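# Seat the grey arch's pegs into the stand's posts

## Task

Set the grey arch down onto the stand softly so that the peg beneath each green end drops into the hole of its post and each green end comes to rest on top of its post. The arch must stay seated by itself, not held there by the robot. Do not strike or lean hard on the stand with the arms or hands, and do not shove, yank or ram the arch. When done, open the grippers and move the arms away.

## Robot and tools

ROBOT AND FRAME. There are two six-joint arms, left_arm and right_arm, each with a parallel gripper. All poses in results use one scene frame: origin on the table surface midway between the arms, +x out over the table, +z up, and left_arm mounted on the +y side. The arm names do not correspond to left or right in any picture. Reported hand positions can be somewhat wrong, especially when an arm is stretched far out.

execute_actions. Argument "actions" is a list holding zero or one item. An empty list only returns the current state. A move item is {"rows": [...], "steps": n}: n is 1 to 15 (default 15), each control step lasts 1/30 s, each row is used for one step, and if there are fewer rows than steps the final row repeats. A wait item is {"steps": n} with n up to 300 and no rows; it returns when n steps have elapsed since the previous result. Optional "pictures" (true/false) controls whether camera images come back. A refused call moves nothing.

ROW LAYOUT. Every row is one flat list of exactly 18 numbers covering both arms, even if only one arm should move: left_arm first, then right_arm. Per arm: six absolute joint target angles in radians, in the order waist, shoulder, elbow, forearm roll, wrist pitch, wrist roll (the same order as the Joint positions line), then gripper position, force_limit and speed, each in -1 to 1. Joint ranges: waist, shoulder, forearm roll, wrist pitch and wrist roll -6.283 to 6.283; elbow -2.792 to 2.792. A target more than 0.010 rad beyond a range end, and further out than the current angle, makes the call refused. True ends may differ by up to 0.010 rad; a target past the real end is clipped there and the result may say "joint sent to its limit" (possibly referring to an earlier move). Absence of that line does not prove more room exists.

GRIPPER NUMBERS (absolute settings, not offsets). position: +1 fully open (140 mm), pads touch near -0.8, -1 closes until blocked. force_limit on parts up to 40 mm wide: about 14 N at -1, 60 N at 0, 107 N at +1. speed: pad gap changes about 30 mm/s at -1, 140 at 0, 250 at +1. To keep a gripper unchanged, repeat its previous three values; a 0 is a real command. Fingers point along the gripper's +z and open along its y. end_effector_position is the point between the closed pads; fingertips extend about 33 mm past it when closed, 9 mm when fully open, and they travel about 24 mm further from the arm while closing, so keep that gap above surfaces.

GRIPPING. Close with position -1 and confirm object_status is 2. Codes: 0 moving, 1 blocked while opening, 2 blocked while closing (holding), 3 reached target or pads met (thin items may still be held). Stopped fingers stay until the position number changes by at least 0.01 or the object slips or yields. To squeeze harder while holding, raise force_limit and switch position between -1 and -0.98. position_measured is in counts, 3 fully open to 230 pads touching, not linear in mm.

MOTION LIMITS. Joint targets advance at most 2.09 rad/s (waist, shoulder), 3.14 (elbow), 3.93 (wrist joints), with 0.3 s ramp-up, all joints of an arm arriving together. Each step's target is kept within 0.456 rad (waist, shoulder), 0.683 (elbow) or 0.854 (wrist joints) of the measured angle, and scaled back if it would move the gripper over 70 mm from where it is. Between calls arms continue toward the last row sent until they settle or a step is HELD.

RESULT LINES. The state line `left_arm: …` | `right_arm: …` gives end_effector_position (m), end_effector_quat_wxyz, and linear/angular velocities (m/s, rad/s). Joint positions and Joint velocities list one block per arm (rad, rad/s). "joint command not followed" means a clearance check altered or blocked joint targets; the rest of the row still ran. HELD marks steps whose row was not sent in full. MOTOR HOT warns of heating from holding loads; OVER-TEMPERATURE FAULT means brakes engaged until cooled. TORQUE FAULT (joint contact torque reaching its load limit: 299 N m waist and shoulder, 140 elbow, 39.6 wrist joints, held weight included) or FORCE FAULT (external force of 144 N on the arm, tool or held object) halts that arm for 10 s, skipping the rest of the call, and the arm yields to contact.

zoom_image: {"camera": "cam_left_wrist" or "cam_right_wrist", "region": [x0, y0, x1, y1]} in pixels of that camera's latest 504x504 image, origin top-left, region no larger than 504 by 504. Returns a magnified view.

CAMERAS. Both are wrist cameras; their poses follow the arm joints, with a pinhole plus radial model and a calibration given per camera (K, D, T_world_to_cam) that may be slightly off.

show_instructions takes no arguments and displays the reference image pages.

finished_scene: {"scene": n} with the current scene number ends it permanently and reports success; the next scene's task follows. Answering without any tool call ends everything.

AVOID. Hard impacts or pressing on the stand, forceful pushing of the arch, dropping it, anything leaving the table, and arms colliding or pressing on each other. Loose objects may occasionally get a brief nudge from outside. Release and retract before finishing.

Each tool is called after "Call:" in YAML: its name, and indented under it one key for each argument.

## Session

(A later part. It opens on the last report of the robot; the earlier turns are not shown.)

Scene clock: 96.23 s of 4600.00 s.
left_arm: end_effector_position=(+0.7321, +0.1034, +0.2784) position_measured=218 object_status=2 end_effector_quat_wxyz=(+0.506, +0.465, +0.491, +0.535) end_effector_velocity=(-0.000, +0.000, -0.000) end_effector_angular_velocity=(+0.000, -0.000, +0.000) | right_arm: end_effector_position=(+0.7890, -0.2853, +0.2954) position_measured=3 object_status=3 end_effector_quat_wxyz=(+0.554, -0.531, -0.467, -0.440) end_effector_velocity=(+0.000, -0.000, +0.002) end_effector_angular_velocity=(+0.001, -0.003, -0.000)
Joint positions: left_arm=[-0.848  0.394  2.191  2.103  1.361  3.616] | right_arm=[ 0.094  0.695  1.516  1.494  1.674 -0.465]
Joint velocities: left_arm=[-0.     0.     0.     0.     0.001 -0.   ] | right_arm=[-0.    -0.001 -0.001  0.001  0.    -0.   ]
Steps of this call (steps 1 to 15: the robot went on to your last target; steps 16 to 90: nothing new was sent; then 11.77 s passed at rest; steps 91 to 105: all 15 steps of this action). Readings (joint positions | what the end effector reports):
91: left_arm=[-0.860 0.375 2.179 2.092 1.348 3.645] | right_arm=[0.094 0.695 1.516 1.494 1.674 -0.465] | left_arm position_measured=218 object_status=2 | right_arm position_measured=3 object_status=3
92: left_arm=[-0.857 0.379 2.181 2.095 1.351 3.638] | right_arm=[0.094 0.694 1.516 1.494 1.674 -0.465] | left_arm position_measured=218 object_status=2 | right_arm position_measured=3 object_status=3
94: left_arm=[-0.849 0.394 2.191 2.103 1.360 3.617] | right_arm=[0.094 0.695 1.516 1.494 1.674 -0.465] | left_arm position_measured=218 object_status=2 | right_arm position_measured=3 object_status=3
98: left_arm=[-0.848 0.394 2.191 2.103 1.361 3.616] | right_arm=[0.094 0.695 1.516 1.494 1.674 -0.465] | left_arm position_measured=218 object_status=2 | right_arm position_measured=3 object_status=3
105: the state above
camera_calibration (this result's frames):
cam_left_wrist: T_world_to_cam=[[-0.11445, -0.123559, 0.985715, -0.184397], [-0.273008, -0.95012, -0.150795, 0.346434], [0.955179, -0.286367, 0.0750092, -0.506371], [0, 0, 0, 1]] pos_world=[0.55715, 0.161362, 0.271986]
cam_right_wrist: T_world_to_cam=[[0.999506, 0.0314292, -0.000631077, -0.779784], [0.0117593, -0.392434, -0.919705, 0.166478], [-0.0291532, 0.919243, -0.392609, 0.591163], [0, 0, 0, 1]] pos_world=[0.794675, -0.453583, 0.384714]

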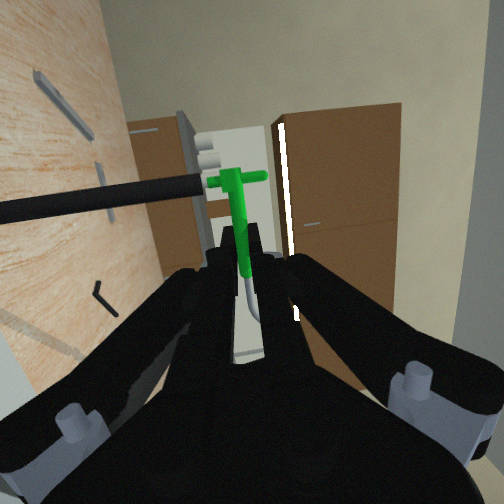

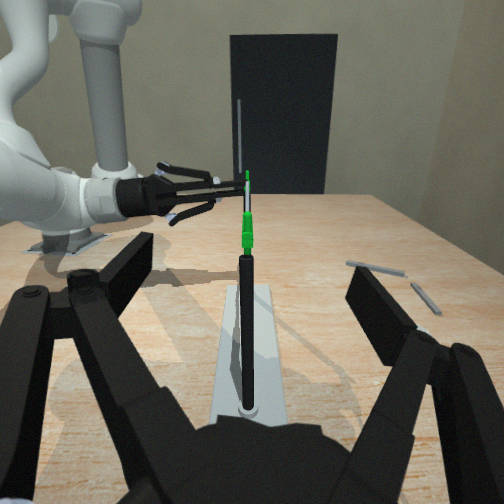

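Call:
execute_actions:
  actions:
    - {"rows": [[-0.8473, 0.3931, 2.1932, 2.1070, 1.3592, 3.6138, -1, 0.2, -0.3, 0.0936, 0.6945, 1.5155, 1.4939, 1.6737, -0.465, 1, 0, 0],[-0.8473, 0.3931, 2.1932, 2.1070, 1.3592, 3.6138, -1, 0.2, -0.3, 0.0936, 0.6945, 1.5155, 1.4939, 1.6737, -0.465, 1, 0, 0],[-0.8473, 0.3931, 2.1932, 2.1070, 1.3592, 3.6138, -1, 0.2, -0.3, 0.0936, 0.6945, 1.5155, 1.4939, 1.6737, -0.465, 1, 0, 0],[-0.8473, 0.3931, 2.1932, 2.1070, 1.3592, 3.6138, -1, 0.2, -0.3, 0.0936, 0.6945, 1.5155, 1.4939, 1.6737, -0.465, 1, 0, 0],[-0.8473, 0.3931, 2.1932, 2.1070, 1.3592, 3.6138, -1, 0.2, -0.3, 0.0936, 0.6945, 1.5155, 1.4939, 1.6737, -0.465, 1, 0, 0],[-0.8473, 0.3948, 2.1935, 2.1074, 1.3602, 3.6120, -1, 0.2, -0.3, 0.0936, 0.6945, 1.5155, 1.4939, 1.6737, -0.465, 1, 0, 0],[-0.8473, 0.3965, 2.1939, 2.1078, 1.3613, 3.6102, -1, 0.2, -0.3, 0.0936, 0.6945, 1.5155, 1.4939, 1.6737, -0.465, 1, 0, 0],[-0.8473, 0.3982, 2.1942, 2.1081, 1.3623, 3.6084, -1, 0.2, -0.3, 0.0936, 0.6945, 1.5155, 1.4939, 1.6737, -0.465, 1, 0, 0],[-0.8473, 0.3998, 2.1946, 2.1085, 1.3634, 3.6066, -1, 0.2, -0.3, 0.0936, 0.6945, 1.5155, 1.4939, 1.6737, -0.465, 1, 0, 0],[-0.8473, 0.4015, 2.1949, 2.1089, 1.3644, 3.6049, -1, 0.2, -0.3, 0.0936, 0.6945, 1.5155, 1.4939, 1.6737, -0.465, 1, 0, 0],[-0.8473, 0.4032, 2.1953, 2.1093, 1.3654, 3.6031, -1, 0.2, -0.3, 0.0936, 0.6945, 1.5155, 1.4939, 1.6737, -0.465, 1, 0, 0]], "steps": 15}

Call:
zoom_image:
  camera: "cam_right_wrist"
  region: [200, 150, 290, 280]

Call:
zoom_image:
  camera: "cam_left_wrist"
  region: [150, 130, 290, 230]

Scene clock: 115.50 s of 4600.00 s.
left_arm: end_effector_position=(+0.7319, +0.1034, +0.2724) position_measured=218 object_status=2 end_effector_quat_wxyz=(+0.507, +0.466, +0.490, +0.534) end_effector_velocity=(-0.000, +0.000, +0.001) end_effector_angular_velocity=(-0.001, -0.000, -0.000) | right_arm: end_effector_position=(+0.7890, -0.2853, +0.2954) position_measured=3 object_status=3 end_effector_quat_wxyz=(+0.554, -0.531, -0.467, -0.440) end_effector_velocity=(-0.001, +0.000, -0.000) end_effector_angular_velocity=(+0.000, +0.001, +0.000)
Joint positions: left_arm=[-0.847  0.403  2.195  2.109  1.365  3.603] | right_arm=[ 0.094  0.695  1.516  1.494  1.674 -0.465]
Joint velocities: left_arm=[ 0.    -0.001  0.     0.    -0.    -0.   ] | right_arm=[-0.    -0.001  0.002  0.     0.    -0.   ]
Steps of this call (steps 1 to 15: the robot went on to your last target; steps 16 to 90: nothing new was sent; then 15.77 s passed at rest; steps 91 to 105: all 15 steps of this action). Readings (joint positions | what the end effector reports):
91: left_arm=[-0.848 0.394 2.191 2.104 1.361 3.615] | right_arm=[0.094 0.695 1.516 1.494 1.674 -0.465] | left_arm position_measured=218 object_status=2 | right_arm position_measured=3 object_status=3
92: left_arm=[-0.848 0.393 2.192 2.106 1.360 3.614] | right_arm=[0.094 0.695 1.516 1.494 1.674 -0.465] | left_arm position_measured=218 object_status=2 | right_arm position_measured=3 object_status=3
94: left_arm=[-0.848 0.393 2.193 2.107 1.359 3.614] | right_arm=[0.094 0.695 1.516 1.494 1.674 -0.465] | left_arm position_measured=218 object_status=2 | right_arm position_measured=3 object_status=3
98: left_arm=[-0.847 0.396 2.194 2.108 1.361 3.611] | right_arm=[0.094 0.695 1.516 1.494 1.674 -0.465] | left_arm position_measured=218 object_status=2 | right_arm position_measured=3 object_status=3
105: the state above
camera_calibration (this result's frames):
cam_left_wrist: T_world_to_cam=[[-0.114825, -0.123154, 0.985722, -0.178314], [-0.276104, -0.949231, -0.150758, 0.347622], [0.954244, -0.289473, 0.0749926, -0.504699], [0, 0, 0, 1]] pos_world=[0.557111, 0.161917, 0.266023]
cam_right_wrist: T_world_to_cam=[[0.999506, 0.0314293, -0.000631113, -0.779784], [0.0117593, -0.392434, -0.919705, 0.166478], [-0.0291533, 0.919243, -0.392609, 0.591163], [0, 0, 0, 1]] pos_world=[0.794675, -0.453583, 0.384714]

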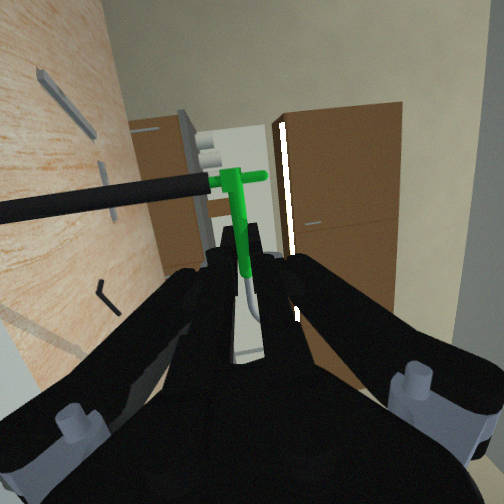

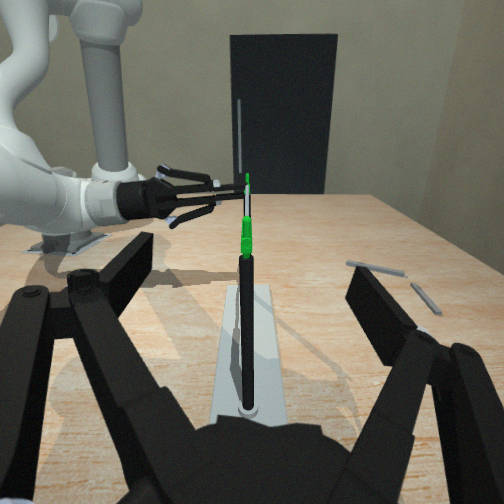

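Region (200, 150, 290, 280) of cam_right_wrist's 504x504 image, scaled by 3.877, with more detail than that image has; it fills the left 349 columns of this view, and the rest is white.

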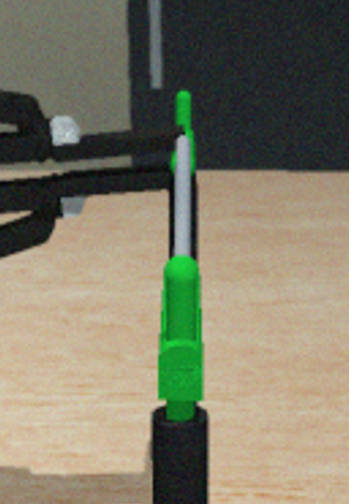

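Region (150, 130, 290, 230) of cam_left_wrist's 504x504 image, scaled by 3.600, with more detail than that image has; it fills the top 360 rows of this view, and the rest is white.

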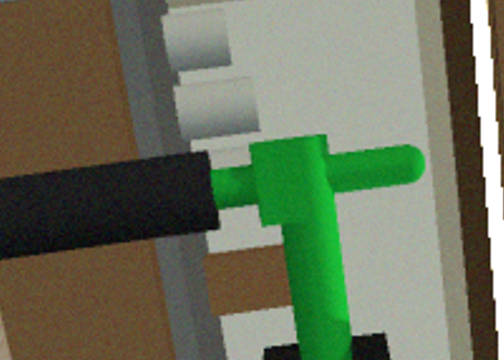

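Call:
execute_actions:
  actions:
    - {"rows": [[-0.8473, 0.4049, 2.1956, 2.1096, 1.3665, 3.6013, -1, 0.2, -0.3, 0.0936, 0.6945, 1.5155, 1.4939, 1.6737, -0.465, 1, 0, 0],[-0.8473, 0.4066, 2.1960, 2.1100, 1.3675, 3.5995, -1, 0.2, -0.3, 0.0936, 0.6945, 1.5155, 1.4939, 1.6737, -0.465, 1, 0, 0],[-0.8473, 0.4083, 2.1963, 2.1104, 1.3686, 3.5977, -1, 0.2, -0.3, 0.0936, 0.6945, 1.5155, 1.4939, 1.6737, -0.465, 1, 0, 0],[-0.8473, 0.4100, 2.1967, 2.1108, 1.3696, 3.5959, -1, 0.2, -0.3, 0.0936, 0.6945, 1.5155, 1.4939, 1.6737, -0.465, 1, 0, 0],[-0.8473, 0.4117, 2.1970, 2.1111, 1.3706, 3.5941, -1, 0.2, -0.3, 0.0936, 0.6945, 1.5155, 1.4939, 1.6737, -0.465, 1, 0, 0],[-0.8473, 0.4133, 2.1974, 2.1115, 1.3717, 3.5923, -1, 0.2, -0.3, 0.0936, 0.6945, 1.5155, 1.4939, 1.6737, -0.465, 1, 0, 0],[-0.8473, 0.4150, 2.1977, 2.1119, 1.3727, 3.5906, -1, 0.2, -0.3, 0.0936, 0.6945, 1.5155, 1.4939, 1.6737, -0.465, 1, 0, 0]], "steps": 15}

Call:
zoom_image:
  camera: "cam_right_wrist"
  region: [200, 150, 290, 280]

Call:
zoom_image:
  camera: "cam_left_wrist"
  region: [150, 130, 290, 230]

Scene clock: 124.73 s of 4600.00 s.
left_arm: end_effector_position=(+0.7318, +0.1035, +0.2655) position_measured=218 object_status=2 end_effector_quat_wxyz=(+0.507, +0.466, +0.490, +0.534) end_effector_velocity=(-0.000, +0.000, +0.000) end_effector_angular_velocity=(-0.000, -0.001, +0.001) | right_arm: end_effector_position=(+0.7890, -0.2853, +0.2954) position_measured=3 object_status=3 end_effector_quat_wxyz=(+0.554, -0.531, -0.467, -0.440) end_effector_velocity=(+0.000, +0.000, +0.000) end_effector_angular_velocity=(-0.001, +0.000, +0.000)
Joint positions: left_arm=[-0.847  0.415  2.198  2.112  1.373  3.591] | right_arm=[ 0.094  0.695  1.516  1.494  1.674 -0.465]
Joint velocities: left_arm=[ 0.    -0.     0.    -0.     0.001  0.   ] | right_arm=[ 0.     0.    -0.001 -0.    -0.     0.001]
Steps of this call (steps 1 to 15: the robot went on to your last target; steps 16 to 90: nothing new was sent; then 5.73 s passed at rest; steps 91 to 105: all 15 steps of this action). Readings (joint positions | what the end effector reports):
91: left_arm=[-0.847 0.403 2.195 2.109 1.365 3.603] | right_arm=[0.094 0.695 1.516 1.494 1.674 -0.465] | left_arm position_measured=218 object_status=2 | right_arm position_measured=3 object_status=3
92: left_arm=[-0.847 0.405 2.195 2.109 1.366 3.602] | right_arm=[0.094 0.695 1.516 1.494 1.674 -0.465] | left_arm position_measured=218 object_status=2 | right_arm position_measured=3 object_status=3
94: left_arm=[-0.847 0.408 2.196 2.109 1.368 3.598] | right_arm=[0.094 0.695 1.516 1.494 1.674 -0.465] | left_arm position_measured=218 object_status=2 | right_arm position_measured=3 object_status=3
98: left_arm=[-0.847 0.415 2.197 2.111 1.372 3.591] | right_arm=[0.094 0.694 1.516 1.494 1.674 -0.465] | left_arm position_measured=218 object_status=2 | right_arm position_measured=3 object_status=3
105: the state above
camera_calibration (this result's frames):
cam_left_wrist: T_world_to_cam=[[-0.114844, -0.123059, 0.985732, -0.171437], [-0.276086, -0.94925, -0.15067, 0.346594], [0.954247, -0.28945, 0.0750409, -0.504158], [0, 0, 0, 1]] pos_world=[0.557093, 0.161979, 0.259045]
cam_right_wrist: T_world_to_cam=[[0.999506, 0.0314293, -0.000631545, -0.779784], [0.0117589, -0.392434, -0.919705, 0.166478], [-0.0291536, 0.919243, -0.392609, 0.591163], [0, 0, 0, 1]] pos_world=[0.794675, -0.453583, 0.384714]

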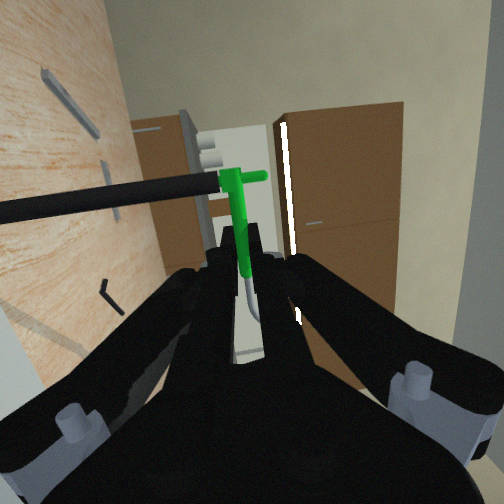

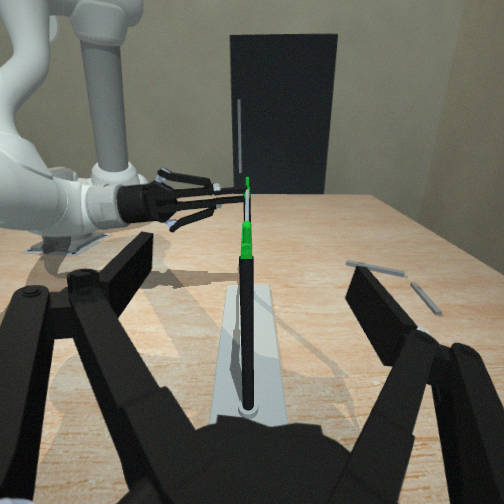

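Region (200, 150, 290, 280) of cam_right_wrist's 504x504 image, scaled by 3.877, with more detail than that image has; it fills the left 349 columns of this view, and the rest is white.

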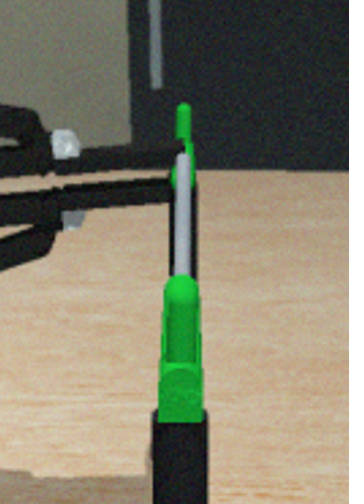

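Region (150, 130, 290, 230) of cam_left_wrist's 504x504 image, scaled by 3.600, with more detail than that image has; it fills the top 360 rows of this view, and the rest is white.

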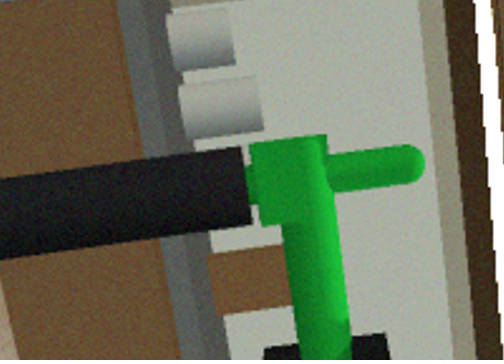

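Both pegs are in with about 2 mm left. I'll release gently.

Call:
execute_actions:
  actions:
    - {"rows": [[-0.8473, 0.4150, 2.1977, 2.1119, 1.3727, 3.5906, -0.4, -0.5, -0.8, 0.0936, 0.6945, 1.5155, 1.4939, 1.6737, -0.465, 1, 0, 0]], "steps": 15}
  pictures: false

Call:
execute_actions:
  actions:
    - {"steps": 15}

Call:
zoom_image:
  camera: "cam_right_wrist"
  region: [200, 150, 290, 280]

Call:
zoom_image:
  camera: "cam_left_wrist"
  region: [150, 130, 290, 230]

Scene clock: 129.97 s of 4600.00 s.
left_arm: end_effector_position=(+0.7318, +0.1035, +0.2655) position_measured=180 object_status=0 end_effector_quat_wxyz=(+0.507, +0.466, +0.490, +0.534) end_effector_velocity=(+0.000, -0.000, +0.000) end_effector_angular_velocity=(+0.000, -0.000, -0.001) | right_arm: end_effector_position=(+0.7890, -0.2853, +0.2954) position_measured=3 object_status=3 end_effector_quat_wxyz=(+0.554, -0.531, -0.467, -0.440) end_effector_velocity=(-0.000, +0.000, +0.000) end_effector_angular_velocity=(-0.000, -0.000, -0.000)
Joint positions: left_arm=[-0.847  0.415  2.198  2.112  1.373  3.591] | right_arm=[ 0.094  0.695  1.516  1.494  1.674 -0.465]
Joint velocities: left_arm=[ 0.    -0.    -0.     0.001 -0.     0.   ] | right_arm=[ 0.    -0.001  0.     0.    -0.     0.   ]
Steps of this call (steps 1 to 15: the robot went on to your last target; steps 16 to 90: nothing new was sent; then 1.73 s passed at rest; steps 91 to 105: all 15 steps of this action). Readings (joint positions | what the end effector reports):
91: left_arm=[-0.847 0.415 2.198 2.112 1.373 3.591] | right_arm=[0.094 0.695 1.516 1.494 1.674 -0.465] | left_arm position_measured=218 object_status=0 | right_arm position_measured=3 object_status=3
92: left_arm=[-0.847 0.415 2.198 2.112 1.373 3.591] | right_arm=[0.094 0.695 1.516 1.494 1.674 -0.465] | left_arm position_measured=218 object_status=0 | right_arm position_measured=3 object_status=3
94: left_arm=[-0.847 0.415 2.198 2.112 1.373 3.591] | right_arm=[0.094 0.694 1.516 1.494 1.674 -0.465] | left_arm position_measured=211 object_status=0 | right_arm position_measured=3 object_status=3
98: left_arm=[-0.847 0.415 2.198 2.112 1.373 3.591] | right_arm=[0.094 0.695 1.516 1.494 1.674 -0.465] | left_arm position_measured=200 object_status=0 | right_arm position_measured=3 object_status=3
105: the state above

Scene clock: 130.47 s of 4600.00 s.
left_arm: end_effector_position=(+0.7318, +0.1035, +0.2655) position_measured=179 object_status=3 end_effector_quat_wxyz=(+0.507, +0.466, +0.490, +0.534) end_effector_velocity=(+0.000, -0.000, -0.000) end_effector_angular_velocity=(+0.001, +0.000, -0.001) | right_arm: end_effector_position=(+0.7890, -0.2853, +0.2954) position_measured=3 object_status=3 end_effector_quat_wxyz=(+0.554, -0.531, -0.467, -0.440) end_effector_velocity=(-0.000, -0.000, -0.001) end_effector_angular_velocity=(+0.001, +0.002, +0.000)
Joint positions: left_arm=[-0.847  0.415  2.198  2.112  1.373  3.591] | right_arm=[ 0.094  0.695  1.516  1.494  1.674 -0.465]
Joint velocities: left_arm=[0.    0.001 0.    0.001 0.    0.   ] | right_arm=[-0.     0.001  0.001  0.     0.001  0.   ]
Steps of this call (steps 1 to 15: the robot went on to your last target). Readings (joint positions | what the end effector reports):
1: left_arm=[-0.847 0.415 2.198 2.112 1.373 3.591] | right_arm=[0.094 0.695 1.516 1.494 1.674 -0.465] | left_arm position_measured=179 object_status=0 | right_arm position_measured=3 object_status=3
2: left_arm=[-0.847 0.415 2.198 2.112 1.373 3.591] | right_arm=[0.094 0.694 1.516 1.494 1.674 -0.465] | left_arm position_measured=179 object_status=0 | right_arm position_measured=3 object_status=3
4: left_arm=[-0.847 0.415 2.198 2.112 1.373 3.591] | right_arm=[0.094 0.695 1.516 1.494 1.674 -0.465] | left_arm position_measured=179 object_status=0 | right_arm position_measured=3 object_status=3
8: left_arm=[-0.847 0.415 2.198 2.112 1.373 3.591] | right_arm=[0.094 0.695 1.516 1.494 1.674 -0.465] | left_arm position_measured=179 object_status=3 | right_arm position_measured=3 object_status=3
15: the state above
All arms were judged still, so your last target was given up. Only a new action makes them travel on or press farther. Fingers that are still opening or closing keep moving.
camera_calibration (this result's frames):
cam_left_wrist: T_world_to_cam=[[-0.114881, -0.123066, 0.985727, -0.171429], [-0.276121, -0.949236, -0.150691, 0.346627], [0.954232, -0.289492, 0.0750679, -0.504139], [0, 0, 0, 1]] pos_world=[0.557083, 0.16199, 0.25906]
cam_right_wrist: T_world_to_cam=[[0.999506, 0.0314293, -0.000630893, -0.779784], [0.0117595, -0.392434, -0.919705, 0.166477], [-0.0291533, 0.919243, -0.392609, 0.591163], [0, 0, 0, 1]] pos_world=[0.794675, -0.453583, 0.384714]

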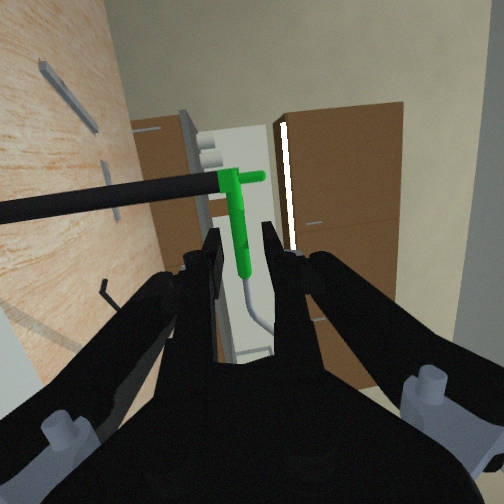

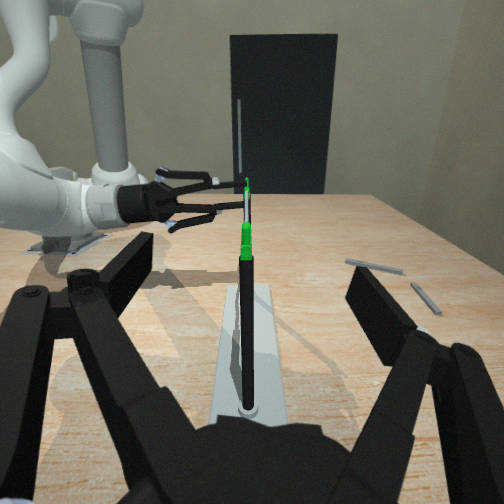

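Region (200, 150, 290, 280) of cam_right_wrist's 504x504 image, scaled by 3.877, with more detail than that image has; it fills the left 349 columns of this view, and the rest is white.

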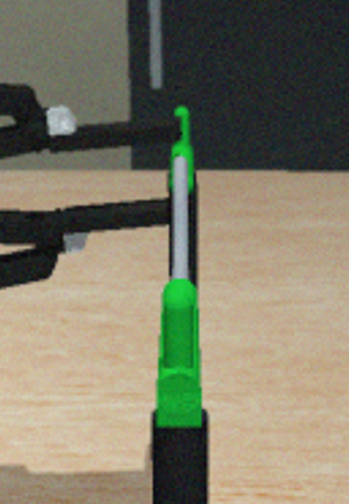

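Region (150, 130, 290, 230) of cam_left_wrist's 504x504 image, scaled by 3.600, with more detail than that image has; it fills the top 360 rows of this view, and the rest is white.

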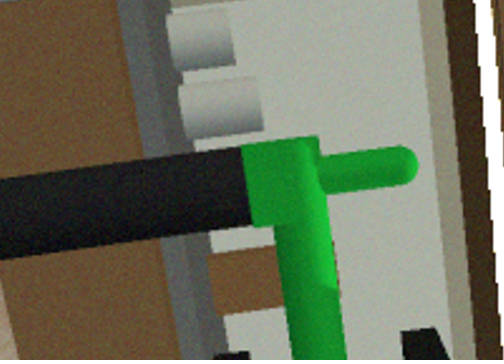

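Call:
execute_actions:
  actions:
    - {"rows": [[-1.0229, 0.3626, 2.2955, 1.9584, 1.4691, 3.5883, -0.4, -0.5, -0.8, -0.1, 0.6945, 1.5155, 1.4939, 1.6737, -0.465, 1, 0, 0]], "steps": 15}
  pictures: false

Call:
execute_actions:
  actions:
    - {"steps": 10}

Scene clock: 139.87 s of 4600.00 s.
left_arm: end_effector_position=(+0.6321, +0.0983, +0.2655) position_measured=179 object_status=3 end_effector_quat_wxyz=(+0.507, +0.466, +0.490, +0.534) end_effector_velocity=(-0.000, +0.000, +0.001) end_effector_angular_velocity=(-0.001, -0.001, +0.001) | right_arm: end_effector_position=(+0.8315, -0.4504, +0.2954) position_measured=3 object_status=3 end_effector_quat_wxyz=(+0.509, -0.573, -0.414, -0.491) end_effector_velocity=(-0.000, +0.003, +0.001) end_effector_angular_velocity=(+0.001, -0.001, +0.003)
Joint positions: left_arm=[-1.023  0.363  2.295  1.958  1.469  3.588] | right_arm=[-0.1    0.695  1.516  1.494  1.674 -0.465]
Joint velocities: left_arm=[-0.    -0.001 -0.    -0.001  0.001 -0.   ] | right_arm=[ 0.003  0.    -0.     0.001  0.001 -0.   ]
Steps of this call (steps 1 to 90: nothing new was sent; then 5.90 s passed at rest; steps 91 to 105: all 15 steps of this action). Readings (joint positions | what the end effector reports):
91: left_arm=[-0.847 0.415 2.198 2.112 1.373 3.591] | right_arm=[0.093 0.695 1.516 1.494 1.674 -0.465] | left_arm position_measured=179 object_status=3 | right_arm position_measured=3 object_status=3
92: left_arm=[-0.852 0.414 2.200 2.108 1.375 3.591] | right_arm=[0.089 0.695 1.516 1.494 1.674 -0.465] | left_arm position_measured=179 object_status=3 | right_arm position_measured=3 object_status=3
94: left_arm=[-0.883 0.404 2.218 2.080 1.393 3.590] | right_arm=[0.058 0.695 1.516 1.494 1.674 -0.465] | left_arm position_measured=179 object_status=3 | right_arm position_measured=3 object_status=3
98: left_arm=[-0.995 0.371 2.280 1.983 1.454 3.589] | right_arm=[-0.034 0.695 1.516 1.494 1.674 -0.465] | left_arm position_measured=179 object_status=3 | right_arm position_measured=3 object_status=3
105: the state above

Scene clock: 140.20 s of 4600.00 s.
left_arm: end_effector_position=(+0.6320, +0.0983, +0.2655) position_measured=179 object_status=3 end_effector_quat_wxyz=(+0.507, +0.466, +0.490, +0.534) end_effector_velocity=(-0.000, -0.000, +0.001) end_effector_angular_velocity=(+0.000, -0.002, -0.001) | right_arm: end_effector_position=(+0.8315, -0.4503, +0.2954) position_measured=3 object_status=3 end_effector_quat_wxyz=(+0.509, -0.573, -0.414, -0.491) end_effector_velocity=(-0.000, +0.000, +0.000) end_effector_angular_velocity=(+0.001, -0.000, +0.001)
Joint positions: left_arm=[-1.023  0.363  2.295  1.958  1.469  3.588] | right_arm=[-0.1    0.695  1.516  1.494  1.674 -0.465]
Joint velocities: left_arm=[-0.    -0.     0.     0.002  0.001  0.   ] | right_arm=[-0.    -0.     0.     0.     0.002 -0.   ]
Steps of this call (steps 1 to 10: the robot went on to your last target). Readings (joint positions | what the end effector reports):
1: left_arm=[-1.023 0.363 2.295 1.958 1.469 3.588] | right_arm=[-0.100 0.695 1.516 1.494 1.674 -0.465] | left_arm position_measured=179 object_status=3 | right_arm position_measured=3 object_status=3
2: left_arm=[-1.023 0.363 2.295 1.958 1.469 3.588] | right_arm=[-0.100 0.695 1.516 1.494 1.674 -0.465] | left_arm position_measured=179 object_status=3 | right_arm position_measured=3 object_status=3
4: left_arm=[-1.023 0.363 2.295 1.958 1.469 3.588] | right_arm=[-0.100 0.695 1.516 1.494 1.674 -0.465] | left_arm position_measured=179 object_status=3 | right_arm position_measured=3 object_status=3
8: left_arm=[-1.023 0.363 2.295 1.958 1.469 3.588] | right_arm=[-0.100 0.695 1.516 1.494 1.674 -0.465] | left_arm position_measured=179 object_status=3 | right_arm position_measured=3 object_status=3
10: the state above
camera_calibration (this result's frames):
cam_left_wrist: T_world_to_cam=[[-0.114871, -0.123118, 0.985721, -0.183545], [-0.275946, -0.949282, -0.150724, 0.314085], [0.954284, -0.28932, 0.0750709, -0.410448], [0, 0, 0, 1]] pos_world=[0.457271, 0.156807, 0.259077]
cam_right_wrist: T_world_to_cam=[[0.986885, -0.161425, -0.000655334, -0.893395], [-0.0639611, -0.387298, -0.919733, 0.166516], [0.148214, 0.907713, -0.392544, 0.591358], [0, 0, 0, 1]] pos_world=[0.804681, -0.616508, 0.384699]

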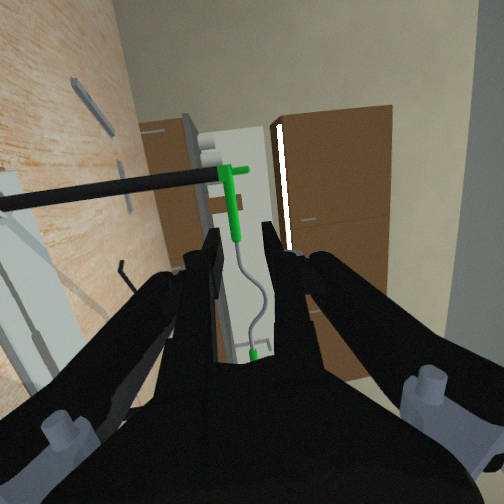

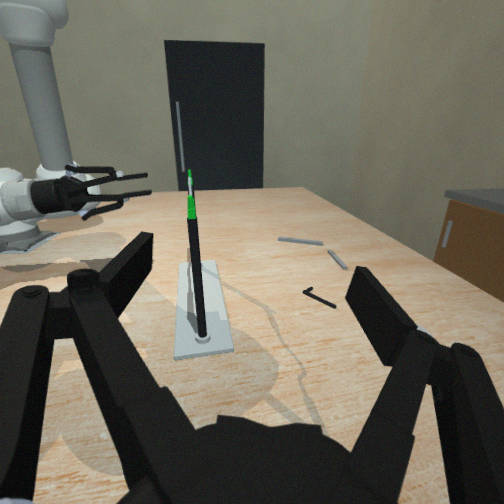

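Call:
finished_scene:
  scene: 2

The scene is finished: the task was done.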